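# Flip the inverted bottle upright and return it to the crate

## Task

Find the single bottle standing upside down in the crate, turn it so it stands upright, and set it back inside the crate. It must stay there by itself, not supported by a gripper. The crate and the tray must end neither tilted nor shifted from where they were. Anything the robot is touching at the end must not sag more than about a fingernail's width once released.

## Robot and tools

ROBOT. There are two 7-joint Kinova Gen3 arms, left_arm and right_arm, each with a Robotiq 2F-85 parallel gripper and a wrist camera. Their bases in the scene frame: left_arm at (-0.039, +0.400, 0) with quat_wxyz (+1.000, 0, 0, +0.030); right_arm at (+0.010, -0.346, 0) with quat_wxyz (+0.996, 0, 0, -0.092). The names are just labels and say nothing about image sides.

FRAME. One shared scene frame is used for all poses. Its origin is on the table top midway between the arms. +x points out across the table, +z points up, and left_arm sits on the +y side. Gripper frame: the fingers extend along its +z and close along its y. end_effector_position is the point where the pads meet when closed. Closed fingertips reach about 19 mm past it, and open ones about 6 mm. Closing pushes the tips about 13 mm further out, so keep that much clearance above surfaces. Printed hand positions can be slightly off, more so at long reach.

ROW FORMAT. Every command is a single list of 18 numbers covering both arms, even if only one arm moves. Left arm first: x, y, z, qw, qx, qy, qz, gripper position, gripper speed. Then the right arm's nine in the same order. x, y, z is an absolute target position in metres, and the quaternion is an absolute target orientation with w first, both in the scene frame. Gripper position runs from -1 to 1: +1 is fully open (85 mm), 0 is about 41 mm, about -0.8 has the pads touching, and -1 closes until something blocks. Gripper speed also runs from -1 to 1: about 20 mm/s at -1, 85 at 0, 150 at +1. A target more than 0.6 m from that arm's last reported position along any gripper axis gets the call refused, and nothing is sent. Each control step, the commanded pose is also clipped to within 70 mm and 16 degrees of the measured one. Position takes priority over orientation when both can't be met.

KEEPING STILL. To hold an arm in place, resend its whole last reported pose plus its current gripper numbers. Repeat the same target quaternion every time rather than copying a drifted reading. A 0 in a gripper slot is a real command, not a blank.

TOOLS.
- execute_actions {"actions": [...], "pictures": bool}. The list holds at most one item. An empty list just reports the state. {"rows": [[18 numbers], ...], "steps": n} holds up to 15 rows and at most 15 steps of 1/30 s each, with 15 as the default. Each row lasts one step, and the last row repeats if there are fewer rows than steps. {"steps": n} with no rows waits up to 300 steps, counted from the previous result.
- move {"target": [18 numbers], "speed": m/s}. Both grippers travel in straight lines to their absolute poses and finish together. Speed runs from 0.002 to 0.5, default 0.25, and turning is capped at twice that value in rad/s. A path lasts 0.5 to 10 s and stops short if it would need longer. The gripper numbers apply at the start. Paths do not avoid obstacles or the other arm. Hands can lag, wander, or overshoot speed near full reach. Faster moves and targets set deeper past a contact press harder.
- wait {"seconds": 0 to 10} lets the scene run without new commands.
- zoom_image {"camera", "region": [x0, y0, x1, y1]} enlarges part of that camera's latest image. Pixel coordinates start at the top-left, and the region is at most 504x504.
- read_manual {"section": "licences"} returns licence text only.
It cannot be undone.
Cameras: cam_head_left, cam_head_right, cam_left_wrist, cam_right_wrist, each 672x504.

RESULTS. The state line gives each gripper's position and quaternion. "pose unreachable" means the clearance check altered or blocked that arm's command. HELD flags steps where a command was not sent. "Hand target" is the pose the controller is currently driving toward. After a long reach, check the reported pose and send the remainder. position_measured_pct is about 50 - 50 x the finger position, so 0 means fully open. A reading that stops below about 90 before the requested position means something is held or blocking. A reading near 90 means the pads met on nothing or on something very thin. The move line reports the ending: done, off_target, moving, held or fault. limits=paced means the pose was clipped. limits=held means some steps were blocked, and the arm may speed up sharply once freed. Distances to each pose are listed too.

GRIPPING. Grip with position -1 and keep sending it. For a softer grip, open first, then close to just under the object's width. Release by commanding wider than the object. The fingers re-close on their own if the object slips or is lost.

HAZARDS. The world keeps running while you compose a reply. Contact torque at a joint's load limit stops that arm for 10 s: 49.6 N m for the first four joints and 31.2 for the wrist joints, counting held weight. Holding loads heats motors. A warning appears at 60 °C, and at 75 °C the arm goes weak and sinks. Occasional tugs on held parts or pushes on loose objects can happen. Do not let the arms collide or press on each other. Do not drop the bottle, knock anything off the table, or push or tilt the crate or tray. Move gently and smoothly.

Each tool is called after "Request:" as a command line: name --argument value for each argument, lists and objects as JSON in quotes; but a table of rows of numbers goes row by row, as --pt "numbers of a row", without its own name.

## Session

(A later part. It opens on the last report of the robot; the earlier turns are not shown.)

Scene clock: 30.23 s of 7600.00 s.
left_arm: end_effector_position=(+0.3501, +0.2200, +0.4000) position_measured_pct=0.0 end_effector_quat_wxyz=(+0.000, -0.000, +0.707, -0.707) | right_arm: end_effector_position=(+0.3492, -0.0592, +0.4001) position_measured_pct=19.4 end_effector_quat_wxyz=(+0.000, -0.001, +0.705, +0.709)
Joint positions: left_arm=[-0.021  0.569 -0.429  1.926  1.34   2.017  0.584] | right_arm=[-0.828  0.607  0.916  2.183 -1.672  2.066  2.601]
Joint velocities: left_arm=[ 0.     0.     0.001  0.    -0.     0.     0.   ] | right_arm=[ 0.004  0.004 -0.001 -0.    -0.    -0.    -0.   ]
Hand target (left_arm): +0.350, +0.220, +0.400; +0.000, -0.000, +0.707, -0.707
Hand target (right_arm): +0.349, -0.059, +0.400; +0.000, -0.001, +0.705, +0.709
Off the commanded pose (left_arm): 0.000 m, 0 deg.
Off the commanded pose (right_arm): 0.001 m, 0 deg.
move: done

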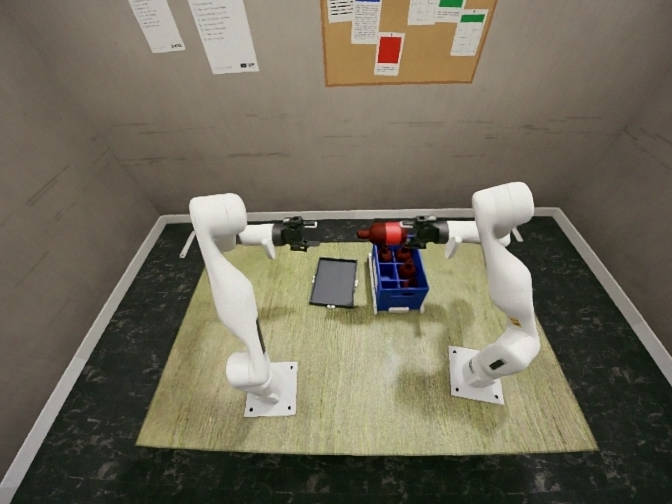

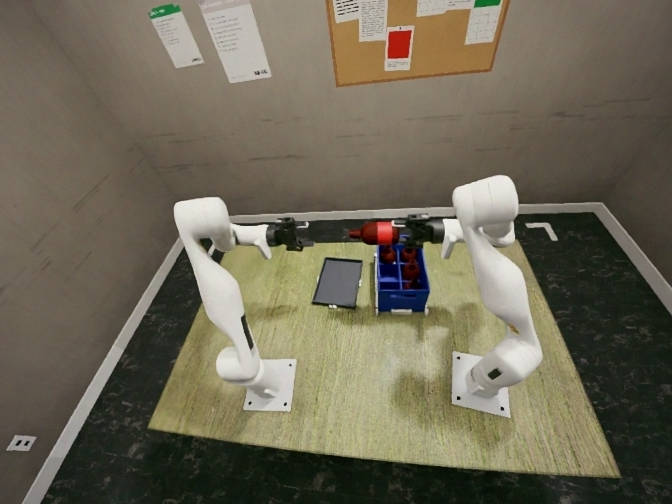

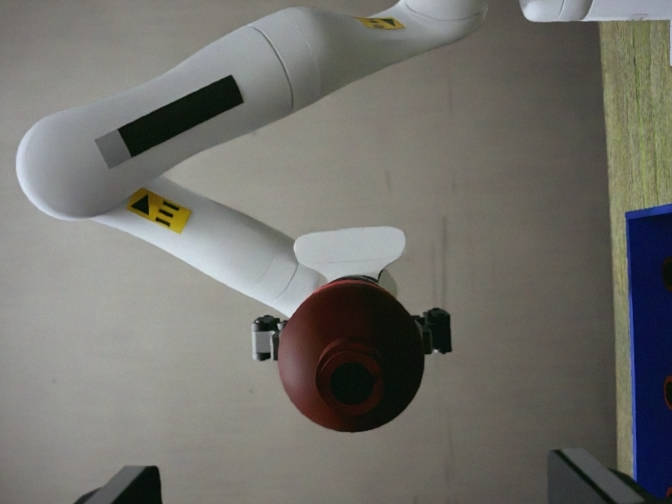

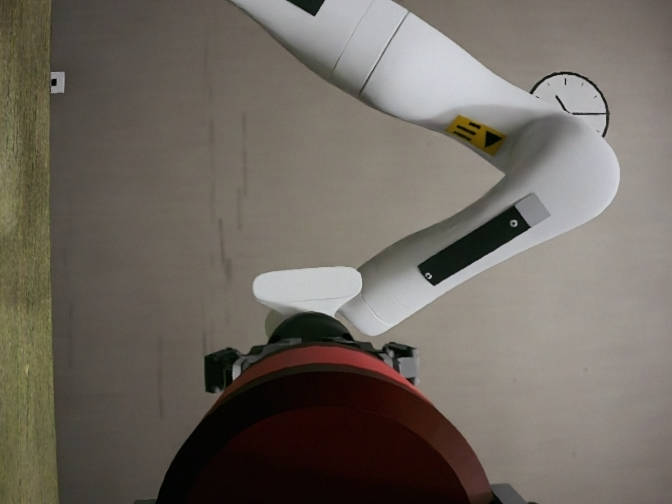

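Request:
move --target '[0.35,0.10,0.4,0,0,0.707,-0.707,0.1,0,0.35,-0.06,0.4,0,0,0.707,0.707,-1,-0.6]' --speed 0.15

Request:
zoom_image --camera "cam_head_left" --region '[310,200,430,270]'

Scene clock: 32.20 s of 7600.00 s.
left_arm: end_effector_position=(+0.3505, +0.1003, +0.4000) position_measured_pct=45.2 end_effector_quat_wxyz=(+0.000, -0.000, +0.707, -0.707) | right_arm: end_effector_position=(+0.3500, -0.0600, +0.4000) position_measured_pct=19.4 end_effector_quat_wxyz=(-0.000, +0.000, +0.707, +0.707)
Joint positions: left_arm=[ 0.218  0.523 -0.343  1.998  1.559  1.79   0.633] | right_arm=[-0.829  0.604  0.92   2.18  -1.669  2.062  2.594]
Joint velocities: left_arm=[ 0.005 -0.002  0.006  0.    -0.001 -0.003  0.   ] | right_arm=[-0.001 -0.002  0.001 -0.     0.     0.     0.   ]
Hand target (left_arm): +0.350, +0.100, +0.400; -0.000, -0.000, +0.707, -0.707
Hand target (right_arm): +0.350, -0.060, +0.400; -0.000, -0.000, +0.707, +0.707
Off the commanded pose (left_arm): 0.001 m, 0 deg.
Off the commanded pose (right_arm): 0.000 m, 0 deg.
move: done

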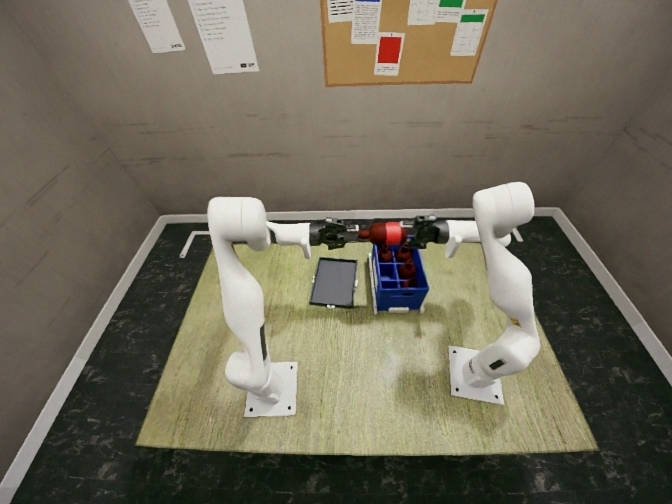

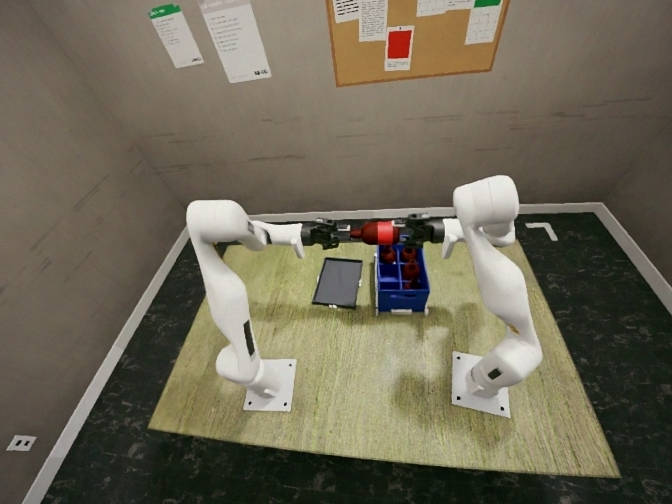

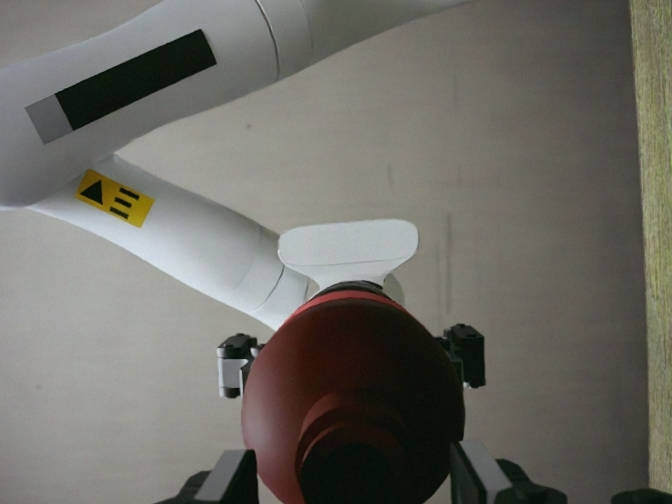

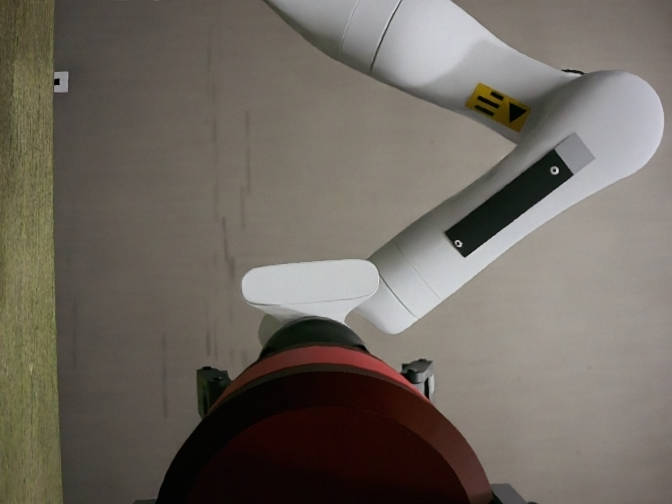

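Region (310, 200, 430, 270) of cam_head_left's 672x504 image, scaled by 4.200, with more detail than that image has; it fills the top 294 rows of this view, and the rest is white.

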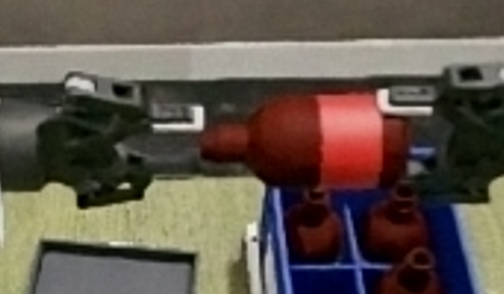

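Aligned nicely.

Request:
move --target '[0.348,0.072,0.4,0,0,0.707,-0.707,0.1,0,0.35,-0.06,0.4,0,0,0.707,0.707,-1,-0.6]' --speed 0.05

Request:
move --target '[0.348,0.072,0.4,0,0,0.707,-0.707,-1,-0.6,0.35,-0.06,0.4,0,0,0.707,0.707,-1,-0.6]'

Scene clock: 33.90 s of 7600.00 s.
left_arm: end_effector_position=(+0.3482, +0.0721, +0.4000) position_measured_pct=45.2 end_effector_quat_wxyz=(+0.000, -0.000, +0.707, -0.707) | right_arm: end_effector_position=(+0.3500, -0.0600, +0.4000) position_measured_pct=19.4 end_effector_quat_wxyz=(+0.000, -0.000, +0.707, +0.707)
Joint positions: left_arm=[ 0.275  0.517 -0.32   2.004  1.612  1.735  0.64 ] | right_arm=[-0.829  0.604  0.92   2.18  -1.669  2.062  2.594]
Joint velocities: left_arm=[ 0.002 -0.001  0.001  0.001 -0.    -0.002 -0.001] | right_arm=[ 0.001 -0.001  0.001 -0.001 -0.    -0.     0.   ]
Hand target (left_arm): +0.348, +0.072, +0.400; -0.000, -0.000, +0.707, -0.707
Hand target (right_arm): +0.350, -0.060, +0.400; +0.000, -0.000, +0.707, +0.707
Off the commanded pose (left_arm): 0.000 m, 0 deg.
Off the commanded pose (right_arm): 0.000 m, 0 deg.
move: done

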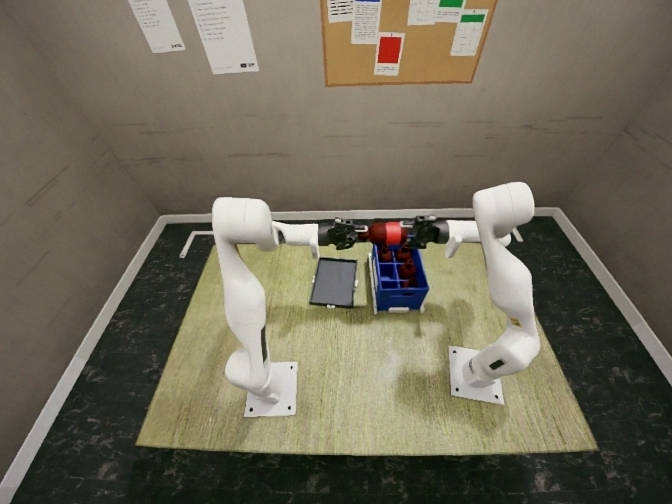

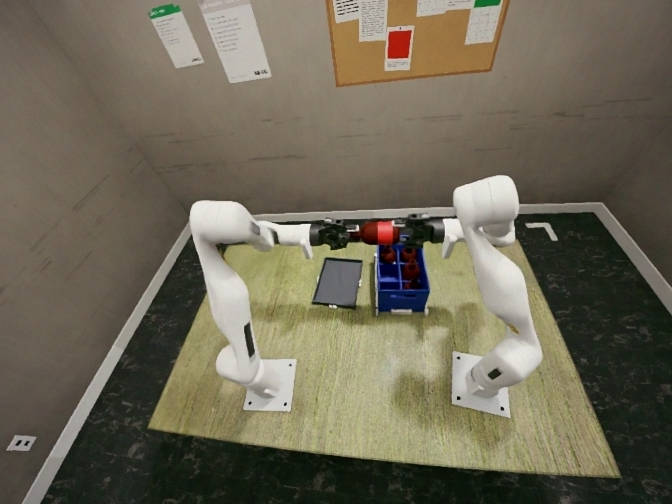

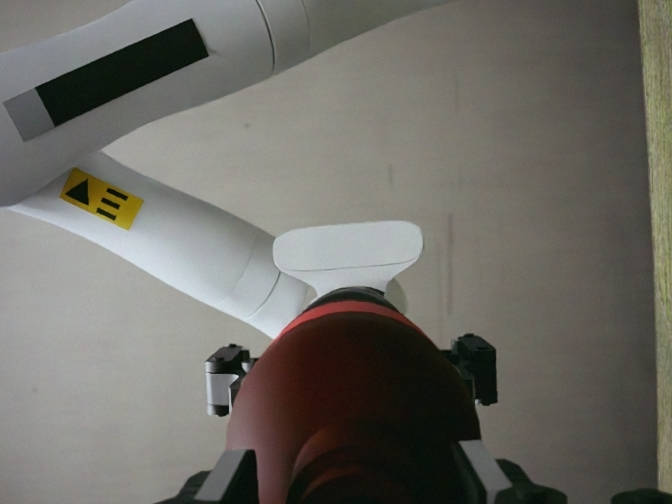

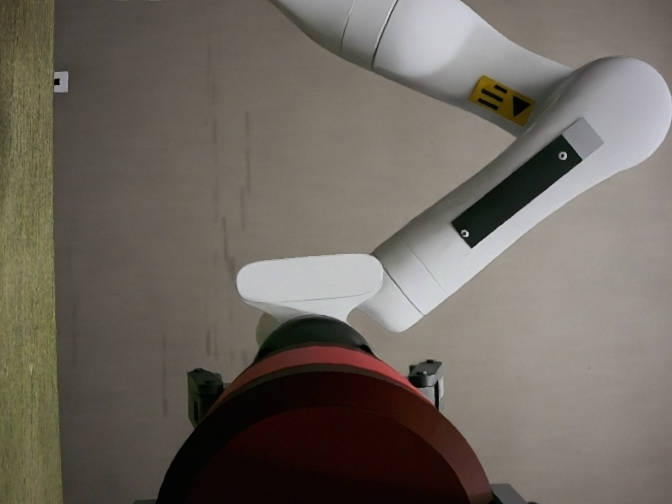

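Scene clock: 34.70 s of 7600.00 s.
left_arm: end_effector_position=(+0.3483, +0.0724, +0.3999) position_measured_pct=64.3 end_effector_quat_wxyz=(+0.000, -0.000, +0.707, -0.707) | right_arm: end_effector_position=(+0.3502, -0.0603, +0.4002) position_measured_pct=19.4 end_effector_quat_wxyz=(+0.000, +0.000, +0.707, +0.707)
Joint positions: left_arm=[ 0.274  0.517 -0.32   2.005  1.612  1.735  0.64 ] | right_arm=[-0.828  0.604  0.921  2.18  -1.67   2.062  2.594]
Joint velocities: left_arm=[-0.     0.     0.002 -0.    -0.     0.    -0.   ] | right_arm=[-0.    -0.001  0.001  0.     0.     0.    -0.   ]
Hand target (left_arm): +0.348, +0.072, +0.400; -0.000, -0.000, +0.707, -0.707
Hand target (right_arm): +0.350, -0.060, +0.400; -0.000, +0.000, +0.707, +0.707
Off the commanded pose (left_arm): 0.000 m, 0 deg.
Off the commanded pose (right_arm): 0.000 m, 0 deg.
move: done

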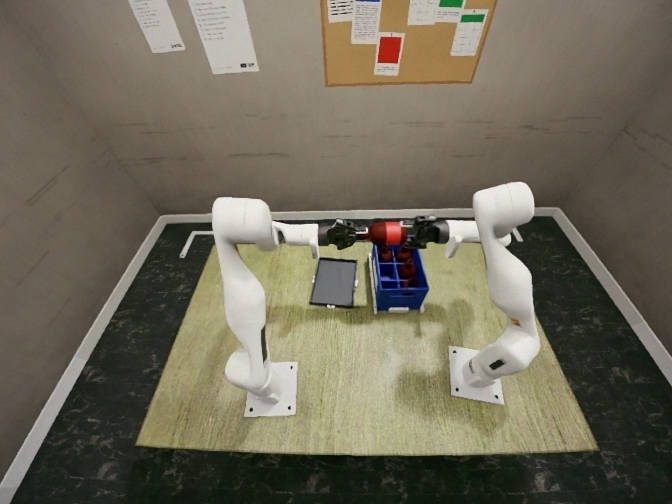

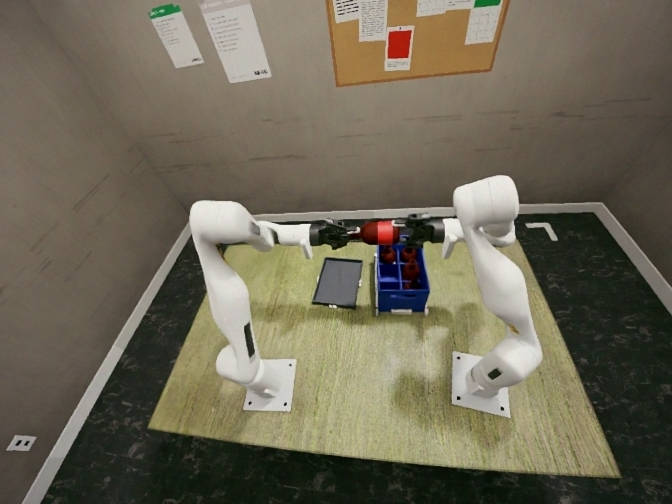

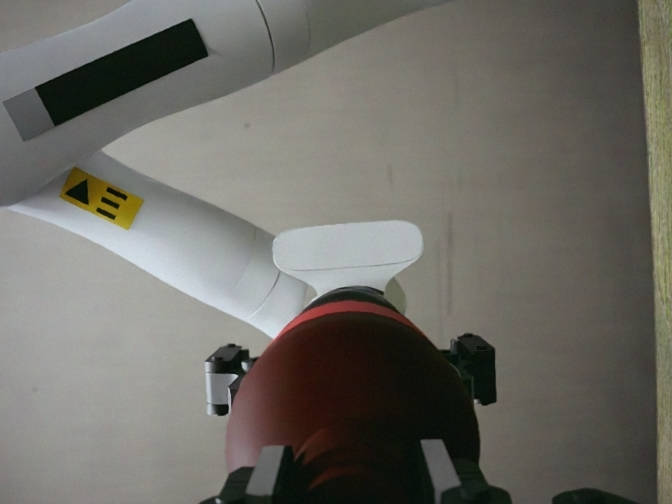

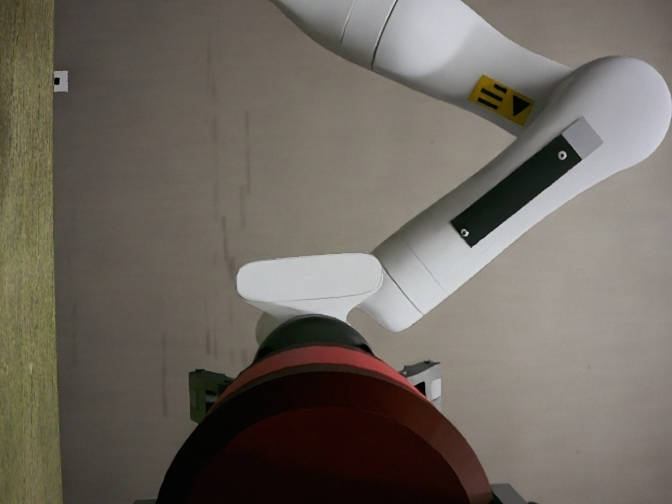

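Request:
move --target '[0.348,0.072,0.4,0,0,0.707,-0.707,-1,-0.6,0.35,-0.06,0.4,0,0,0.707,0.707,1,0]'

Request:
move --target '[0.348,0.13,0.4,0,0,0.707,-0.707,-1,-0.6,0.35,-0.07,0.4,0,0,0.707,0.707,1,0]' --speed 0.1

Request:
move --target '[0.33,0.08,0.36,0,0.383,0.924,0,-1,-0.6,0.3,-0.4,0.35,0,0,1,0,1,0]'

Request:
move --target '[0.317,-0.053,0.34,0,0.383,0.924,0,-1,-0.6,0.3,-0.4,0.35,0,0,1,0,1,0]' --speed 0.15

Scene clock: 36.70 s of 7600.00 s.
left_arm: end_effector_position=(+0.3480, +0.0720, +0.4000) position_measured_pct=64.3 end_effector_quat_wxyz=(-0.000, -0.000, +0.707, -0.707) | right_arm: end_effector_position=(+0.3500, -0.0600, +0.4000) position_measured_pct=0.0 end_effector_quat_wxyz=(+0.000, -0.000, +0.707, +0.707)
Joint positions: left_arm=[ 0.274  0.517 -0.319  2.005  1.612  1.734  0.64 ] | right_arm=[-0.829  0.604  0.921  2.18  -1.67   2.062  2.594]
Joint velocities: left_arm=[ 0.     0.     0.001 -0.001  0.    -0.001 -0.   ] | right_arm=[ 0.001  0.    -0.001 -0.    -0.    -0.001 -0.   ]
Hand target (left_arm): +0.348, +0.072, +0.400; -0.000, -0.000, +0.707, -0.707
Hand target (right_arm): +0.350, -0.060, +0.400; -0.000, +0.000, +0.707, +0.707
Off the commanded pose (left_arm): 0.000 m, 0 deg.
Off the commanded pose (right_arm): 0.000 m, 0 deg.
move: done

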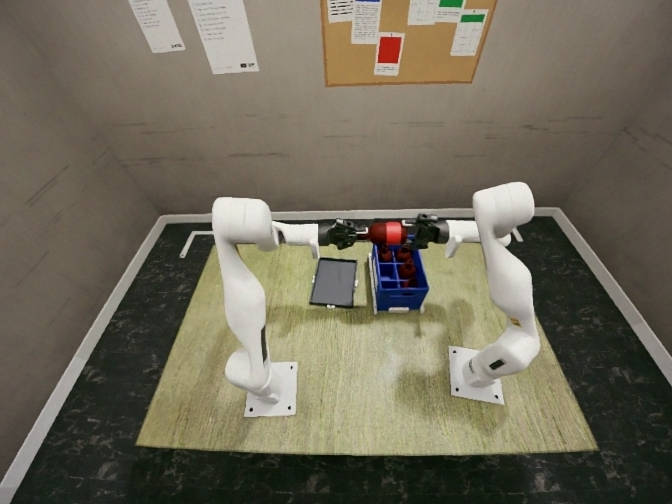

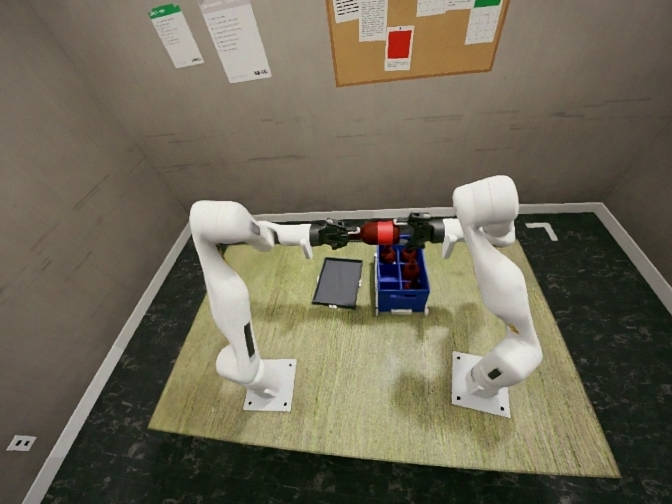

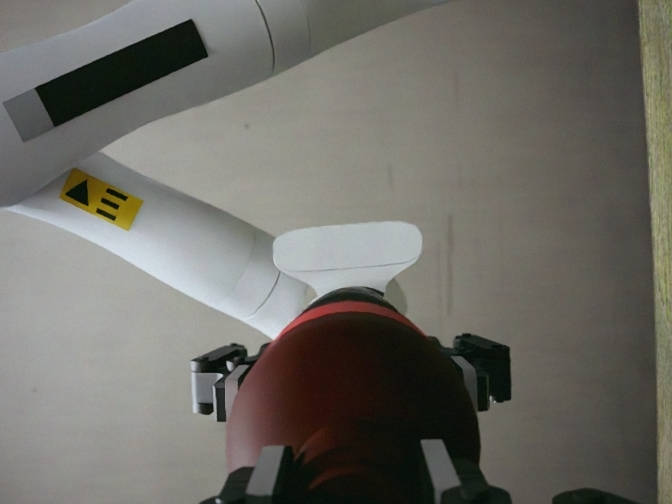

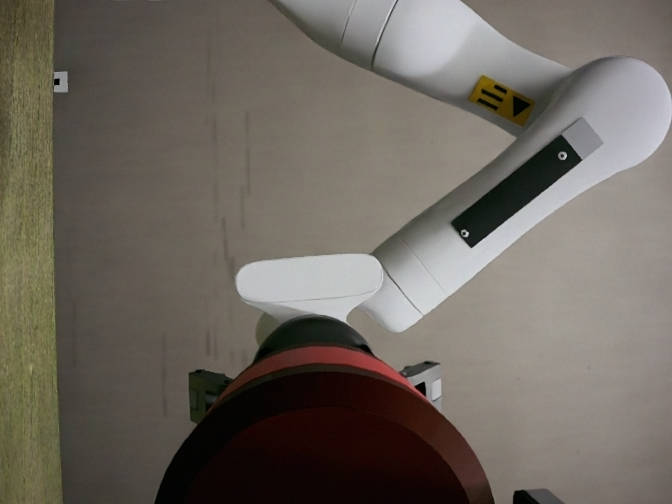

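Scene clock: 37.57 s of 7600.00 s.
left_arm: end_effector_position=(+0.3477, +0.1297, +0.4001) position_measured_pct=64.3 end_effector_quat_wxyz=(-0.000, +0.000, +0.707, -0.707) | right_arm: end_effector_position=(+0.3499, -0.0700, +0.4000) position_measured_pct=0.0 end_effector_quat_wxyz=(-0.000, -0.000, +0.707, +0.707)
Joint positions: left_arm=[ 0.16   0.526 -0.367  1.998  1.499  1.847  0.617] | right_arm=[-0.802  0.608  0.925  2.177 -1.643  2.081  2.606]
Joint velocities: left_arm=[-0.004  0.002 -0.006 -0.002  0.001  0.003 -0.001] | right_arm=[ 0.001  0.001  0.001 -0.001 -0.     0.001 -0.   ]
Hand target (left_arm): +0.348, +0.130, +0.400; +0.000, +0.000, +0.707, -0.707
Hand target (right_arm): +0.350, -0.070, +0.400; -0.000, +0.000, +0.707, +0.707
Off the commanded pose (left_arm): 0.000 m, 0 deg.
Off the commanded pose (right_arm): 0.000 m, 0 deg.
move: done

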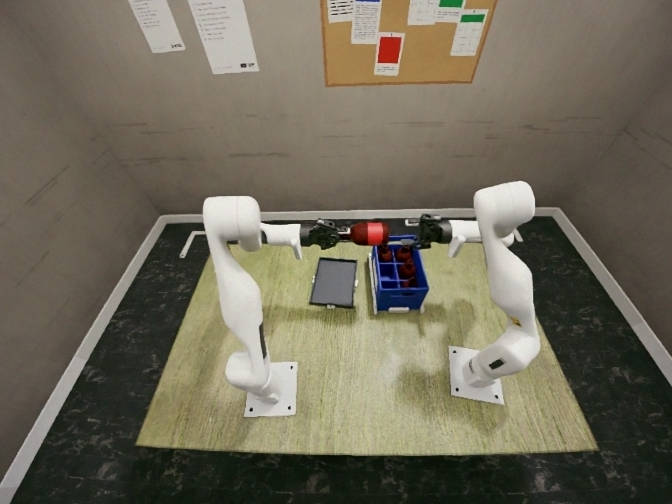

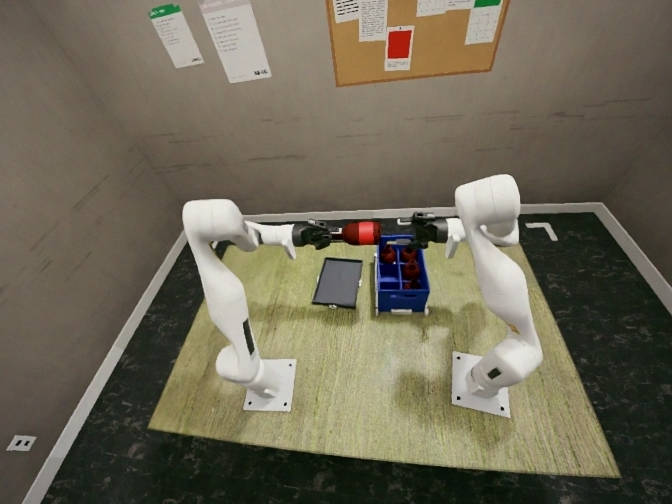

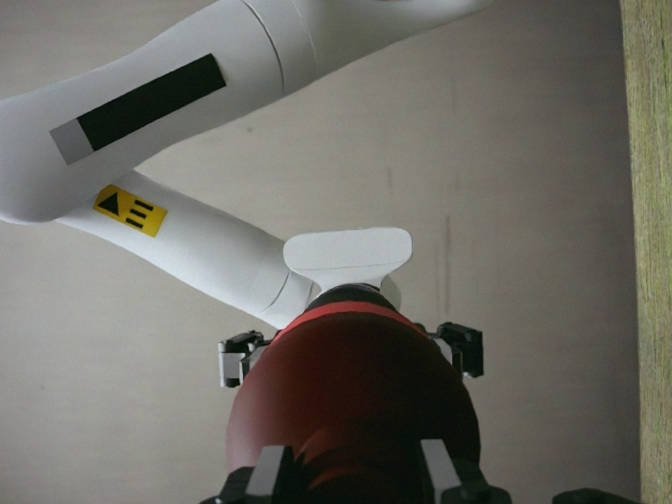

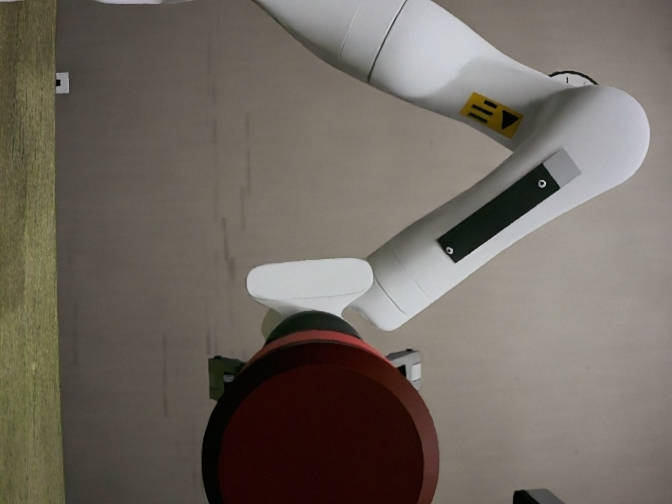

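Scene clock: 41.37 s of 7600.00 s.
left_arm: end_effector_position=(+0.3291, +0.0796, +0.3602) position_measured_pct=64.3 end_effector_quat_wxyz=(-0.000, +0.384, +0.923, -0.001) | right_arm: end_effector_position=(+0.2988, -0.4000, +0.3510) position_measured_pct=0.0 end_effector_quat_wxyz=(-0.002, +0.001, +1.000, -0.001)
Joint positions: left_arm=[ 0.977  0.451 -0.442  1.124  0.19   1.604  1.303] | right_arm=[-1.435  0.452  1.956  1.773 -0.412  1.552  2.323]
Joint velocities: left_arm=[ 0.007  0.003  0.008 -0.002 -0.001 -0.     0.002] | right_arm=[-0.003  0.006  0.001  0.001  0.001 -0.001 -0.001]
Hand target (left_arm): +0.329, +0.079, +0.360; -0.000, +0.384, +0.923, -0.001
Hand target (right_arm): +0.299, -0.400, +0.351; -0.002, +0.000, +1.000, -0.002
Off the commanded pose (left_arm): 0.001 m, 0 deg.
Off the commanded pose (right_arm): 0.002 m, 0 deg.
move: done

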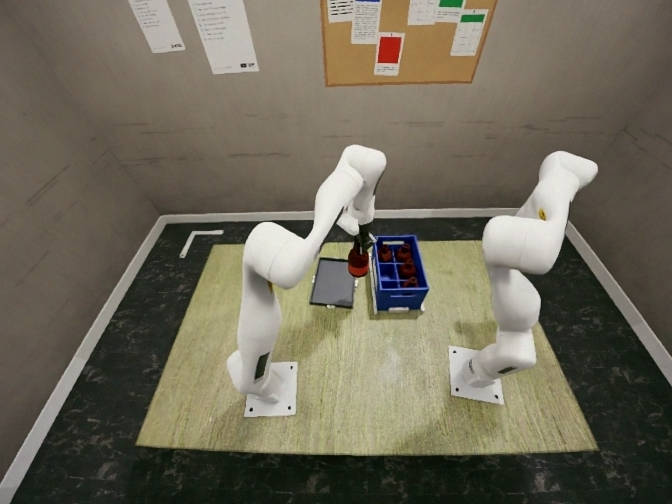

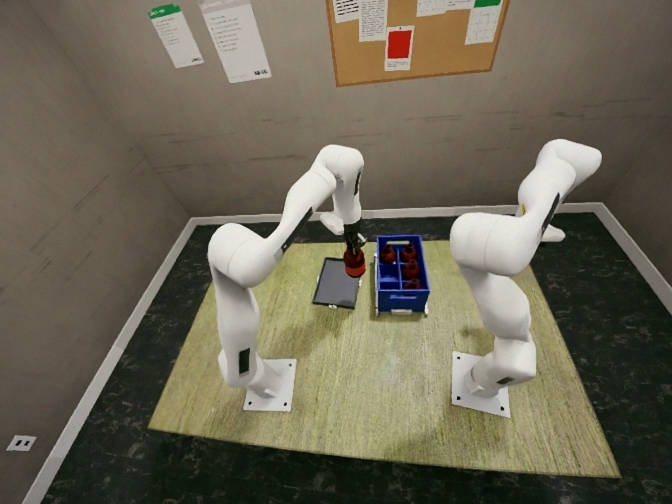

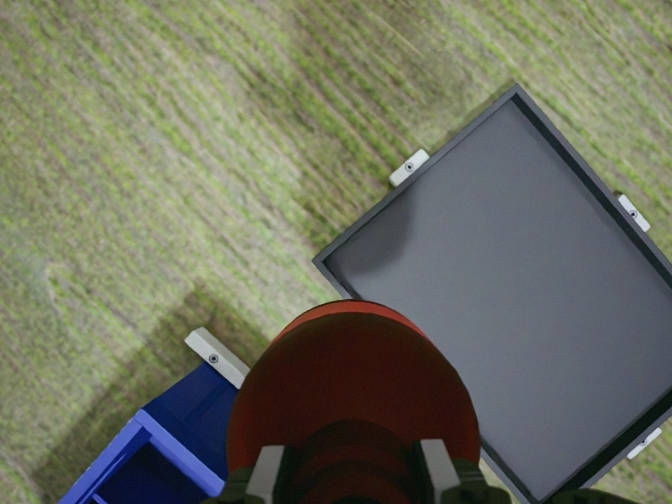

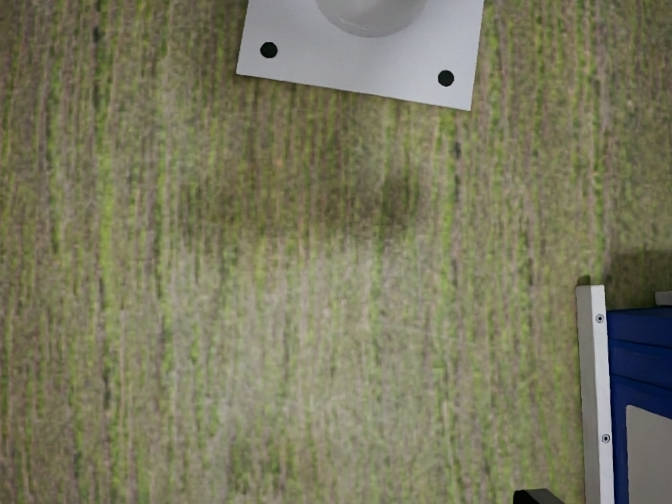

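Scene clock: 42.63 s of 7600.00 s.
left_arm: end_effector_position=(+0.3168, -0.0530, +0.3404) position_measured_pct=64.3 end_effector_quat_wxyz=(+0.000, +0.383, +0.924, +0.000) | right_arm: end_effector_position=(+0.3000, -0.4000, +0.3500) position_measured_pct=0.0 end_effector_quat_wxyz=(+0.000, -0.000, +1.000, -0.000)
Joint positions: left_arm=[ 1.067  0.696 -0.389  0.758  0.248  1.721  1.523] | right_arm=[-1.434  0.45   1.954  1.776 -0.415  1.547  2.324]
Joint velocities: left_arm=[-0.002  0.011 -0.    -0.004 -0.     0.     0.001] | right_arm=[ 0.     0.     0.002 -0.    -0.001  0.001  0.   ]
Hand target (left_arm): +0.317, -0.053, +0.340; -0.000, +0.383, +0.924, +0.000
Hand target (right_arm): +0.300, -0.400, +0.350; +0.000, -0.000, +1.000, -0.000
Off the commanded pose (left_arm): 0.000 m, 0 deg.
Off the commanded pose (right_arm): 0.000 m, 0 deg.
move: done

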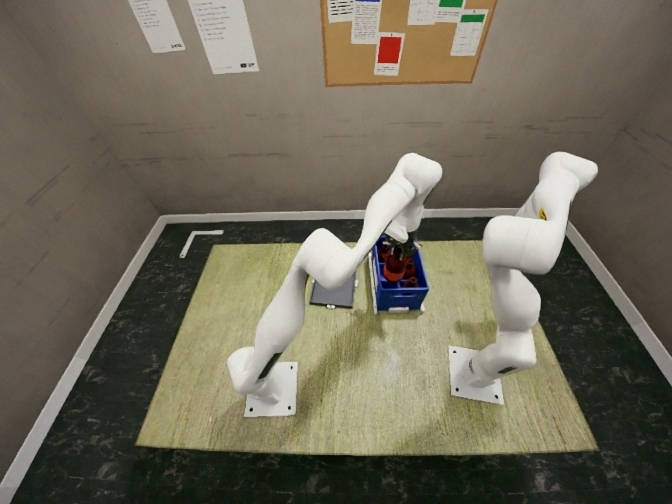

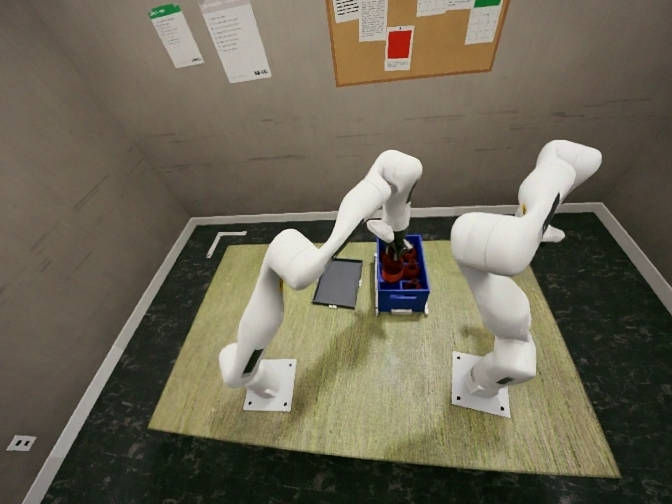

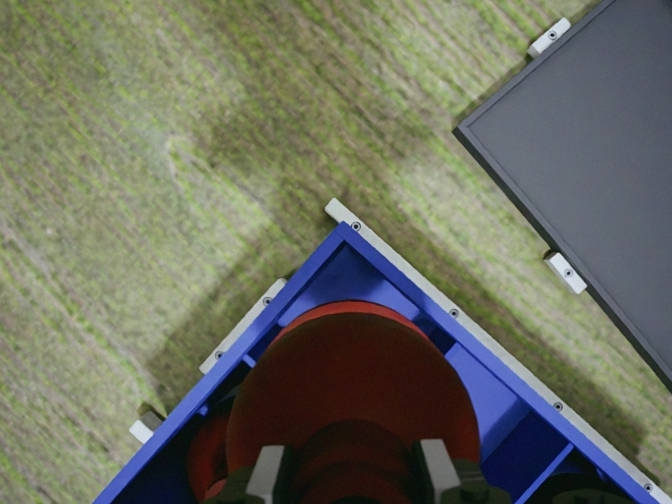

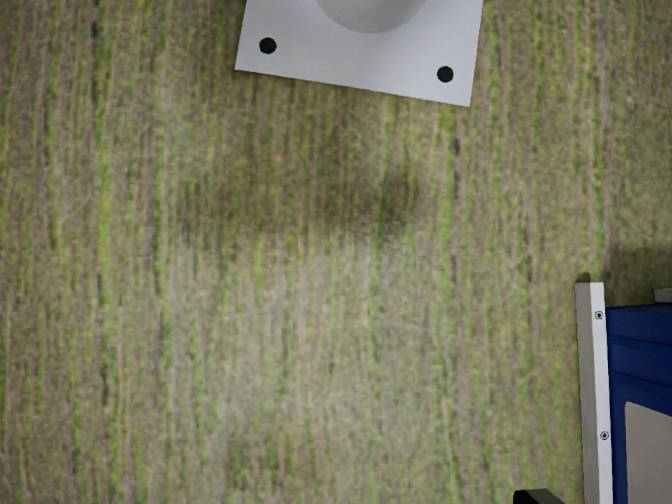

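Request:
move --target '[0.317,-0.053,0.2,0,0.383,0.924,0,-1,-0.6,0.3,-0.4,0.35,0,0,1,0,1,0]' --speed 0.05

Request:
move --target '[0.317,-0.053,0.151,0,0.383,0.924,0,-1,-0.6,0.3,-0.4,0.35,0,0,1,0,1,0]' --speed 0.02

Scene clock: 46.40 s of 7600.00 s.
left_arm: end_effector_position=(+0.3172, -0.0527, +0.2001) position_measured_pct=64.3 end_effector_quat_wxyz=(+0.000, +0.382, +0.924, +0.000) | right_arm: end_effector_position=(+0.3000, -0.4000, +0.3500) position_measured_pct=0.0 end_effector_quat_wxyz=(+0.000, -0.000, +1.000, -0.000)
Joint positions: left_arm=[ 1.114  0.738 -0.392  1.144  0.269  1.308  1.471] | right_arm=[-1.434  0.45   1.954  1.776 -0.415  1.547  2.324]
Joint velocities: left_arm=[ 0.     0.001  0.     0.001 -0.    -0.     0.001] | right_arm=[-0.     0.002 -0.     0.    -0.    -0.     0.   ]
Hand target (left_arm): +0.317, -0.053, +0.200; +0.000, +0.382, +0.924, +0.000
Hand target (right_arm): +0.300, -0.400, +0.350; +0.000, +0.000, +1.000, +0.000
Off the commanded pose (left_arm): 0.000 m, 0 deg.
Off the commanded pose (right_arm): 0.000 m, 0 deg.
move: done

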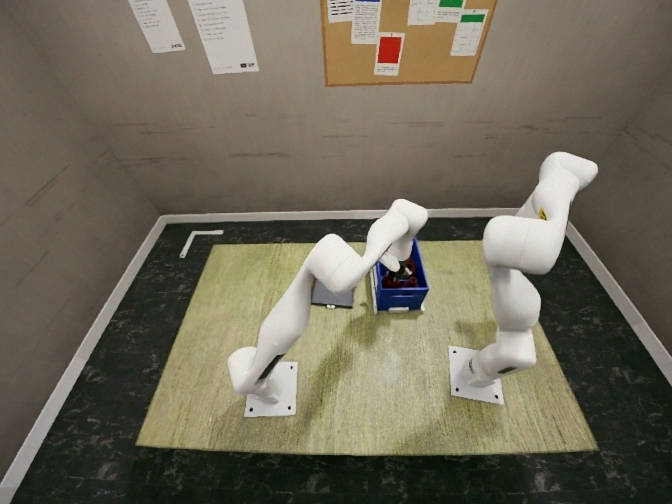

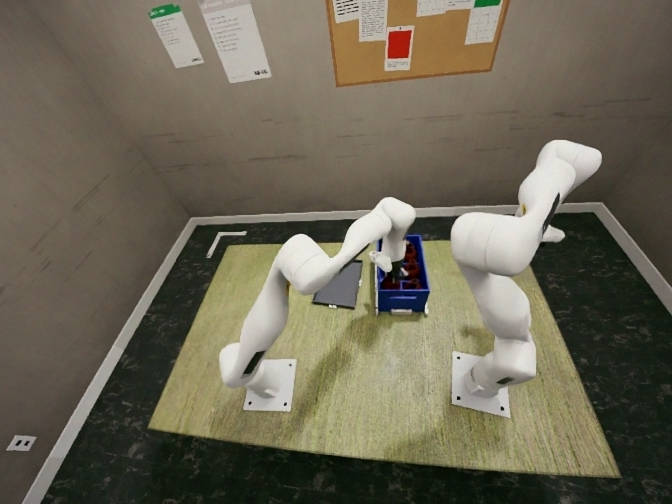

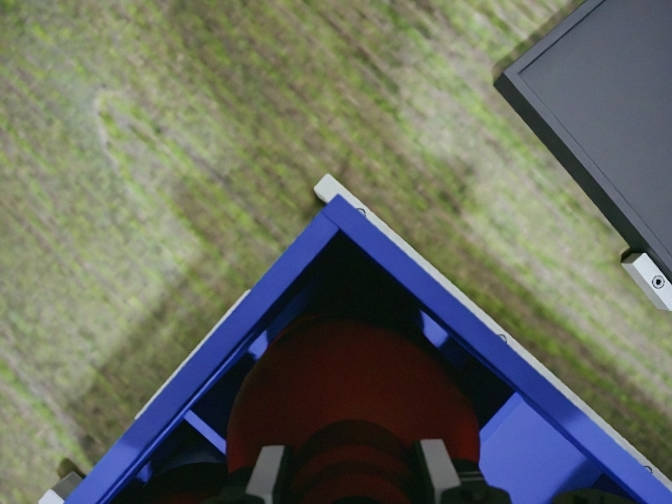

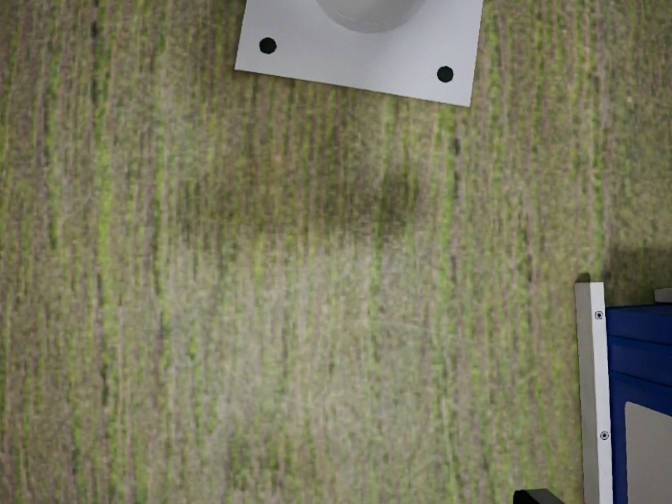

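Scene clock: 49.07 s of 7600.00 s.
left_arm: end_effector_position=(+0.3171, -0.0529, +0.1511) position_measured_pct=64.3 end_effector_quat_wxyz=(+0.000, +0.383, +0.924, +0.000) | right_arm: end_effector_position=(+0.3000, -0.4000, +0.3500) position_measured_pct=0.0 end_effector_quat_wxyz=(+0.000, -0.000, +1.000, -0.000)
Joint positions: left_arm=[ 1.116  0.782 -0.383  1.224  0.288  1.188  1.452] | right_arm=[-1.434  0.45   1.954  1.776 -0.415  1.547  2.324]
Joint velocities: left_arm=[-0.     0.    -0.    -0.001 -0.     0.001 -0.   ] | right_arm=[-0.001 -0.    -0.001 -0.001 -0.    -0.     0.   ]
Hand target (left_arm): +0.317, -0.053, +0.151; +0.000, +0.383, +0.924, +0.000
Hand target (right_arm): +0.300, -0.400, +0.350; -0.000, -0.000, +1.000, +0.000
Off the commanded pose (left_arm): 0.000 m, 0 deg.
Off the commanded pose (right_arm): 0.000 m, 0 deg.
move: done

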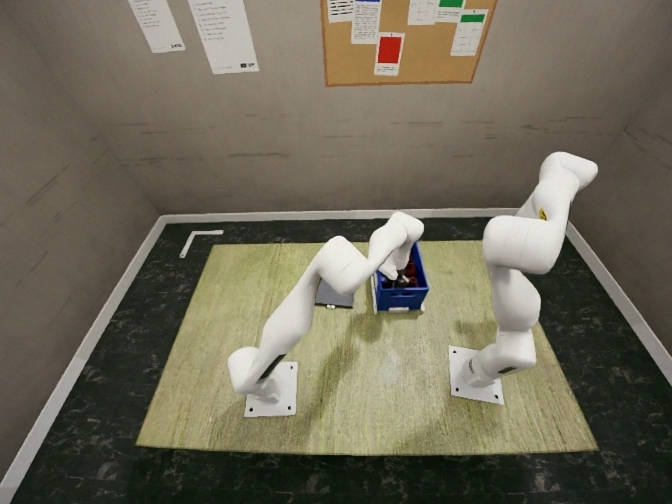

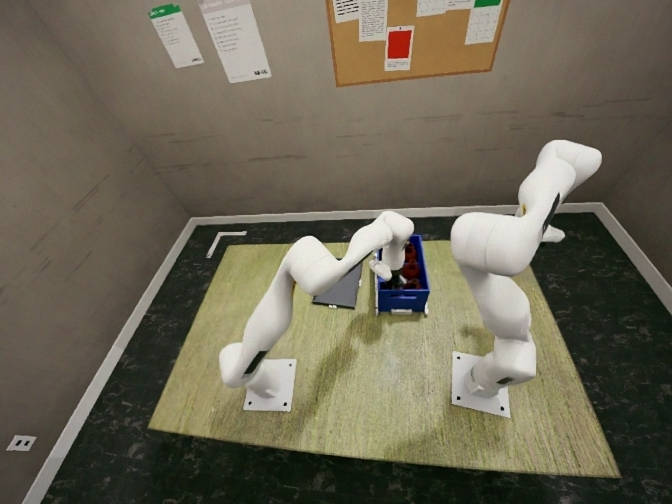

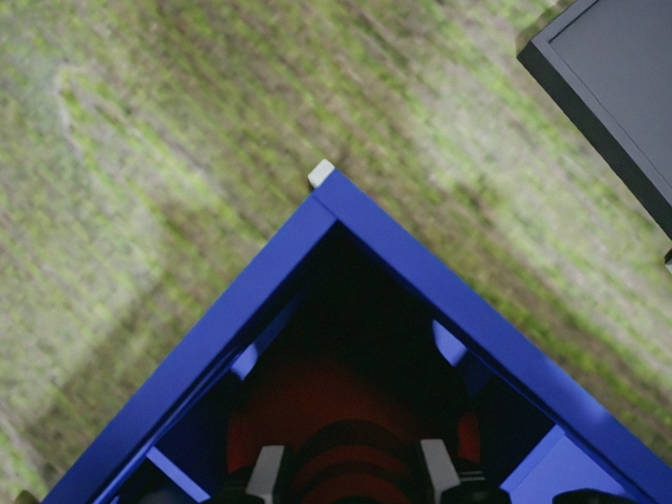

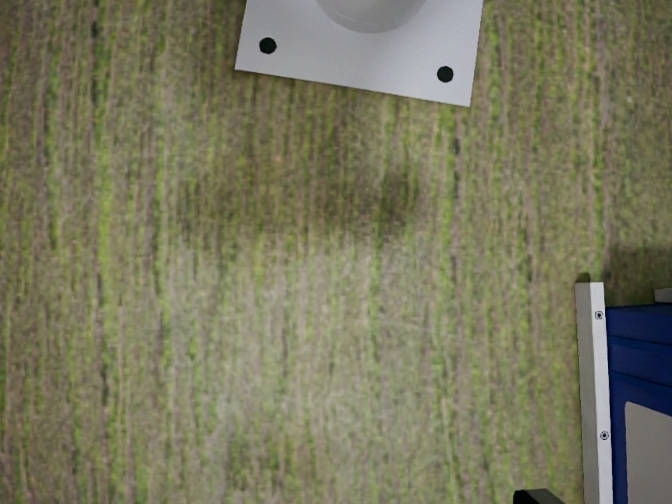

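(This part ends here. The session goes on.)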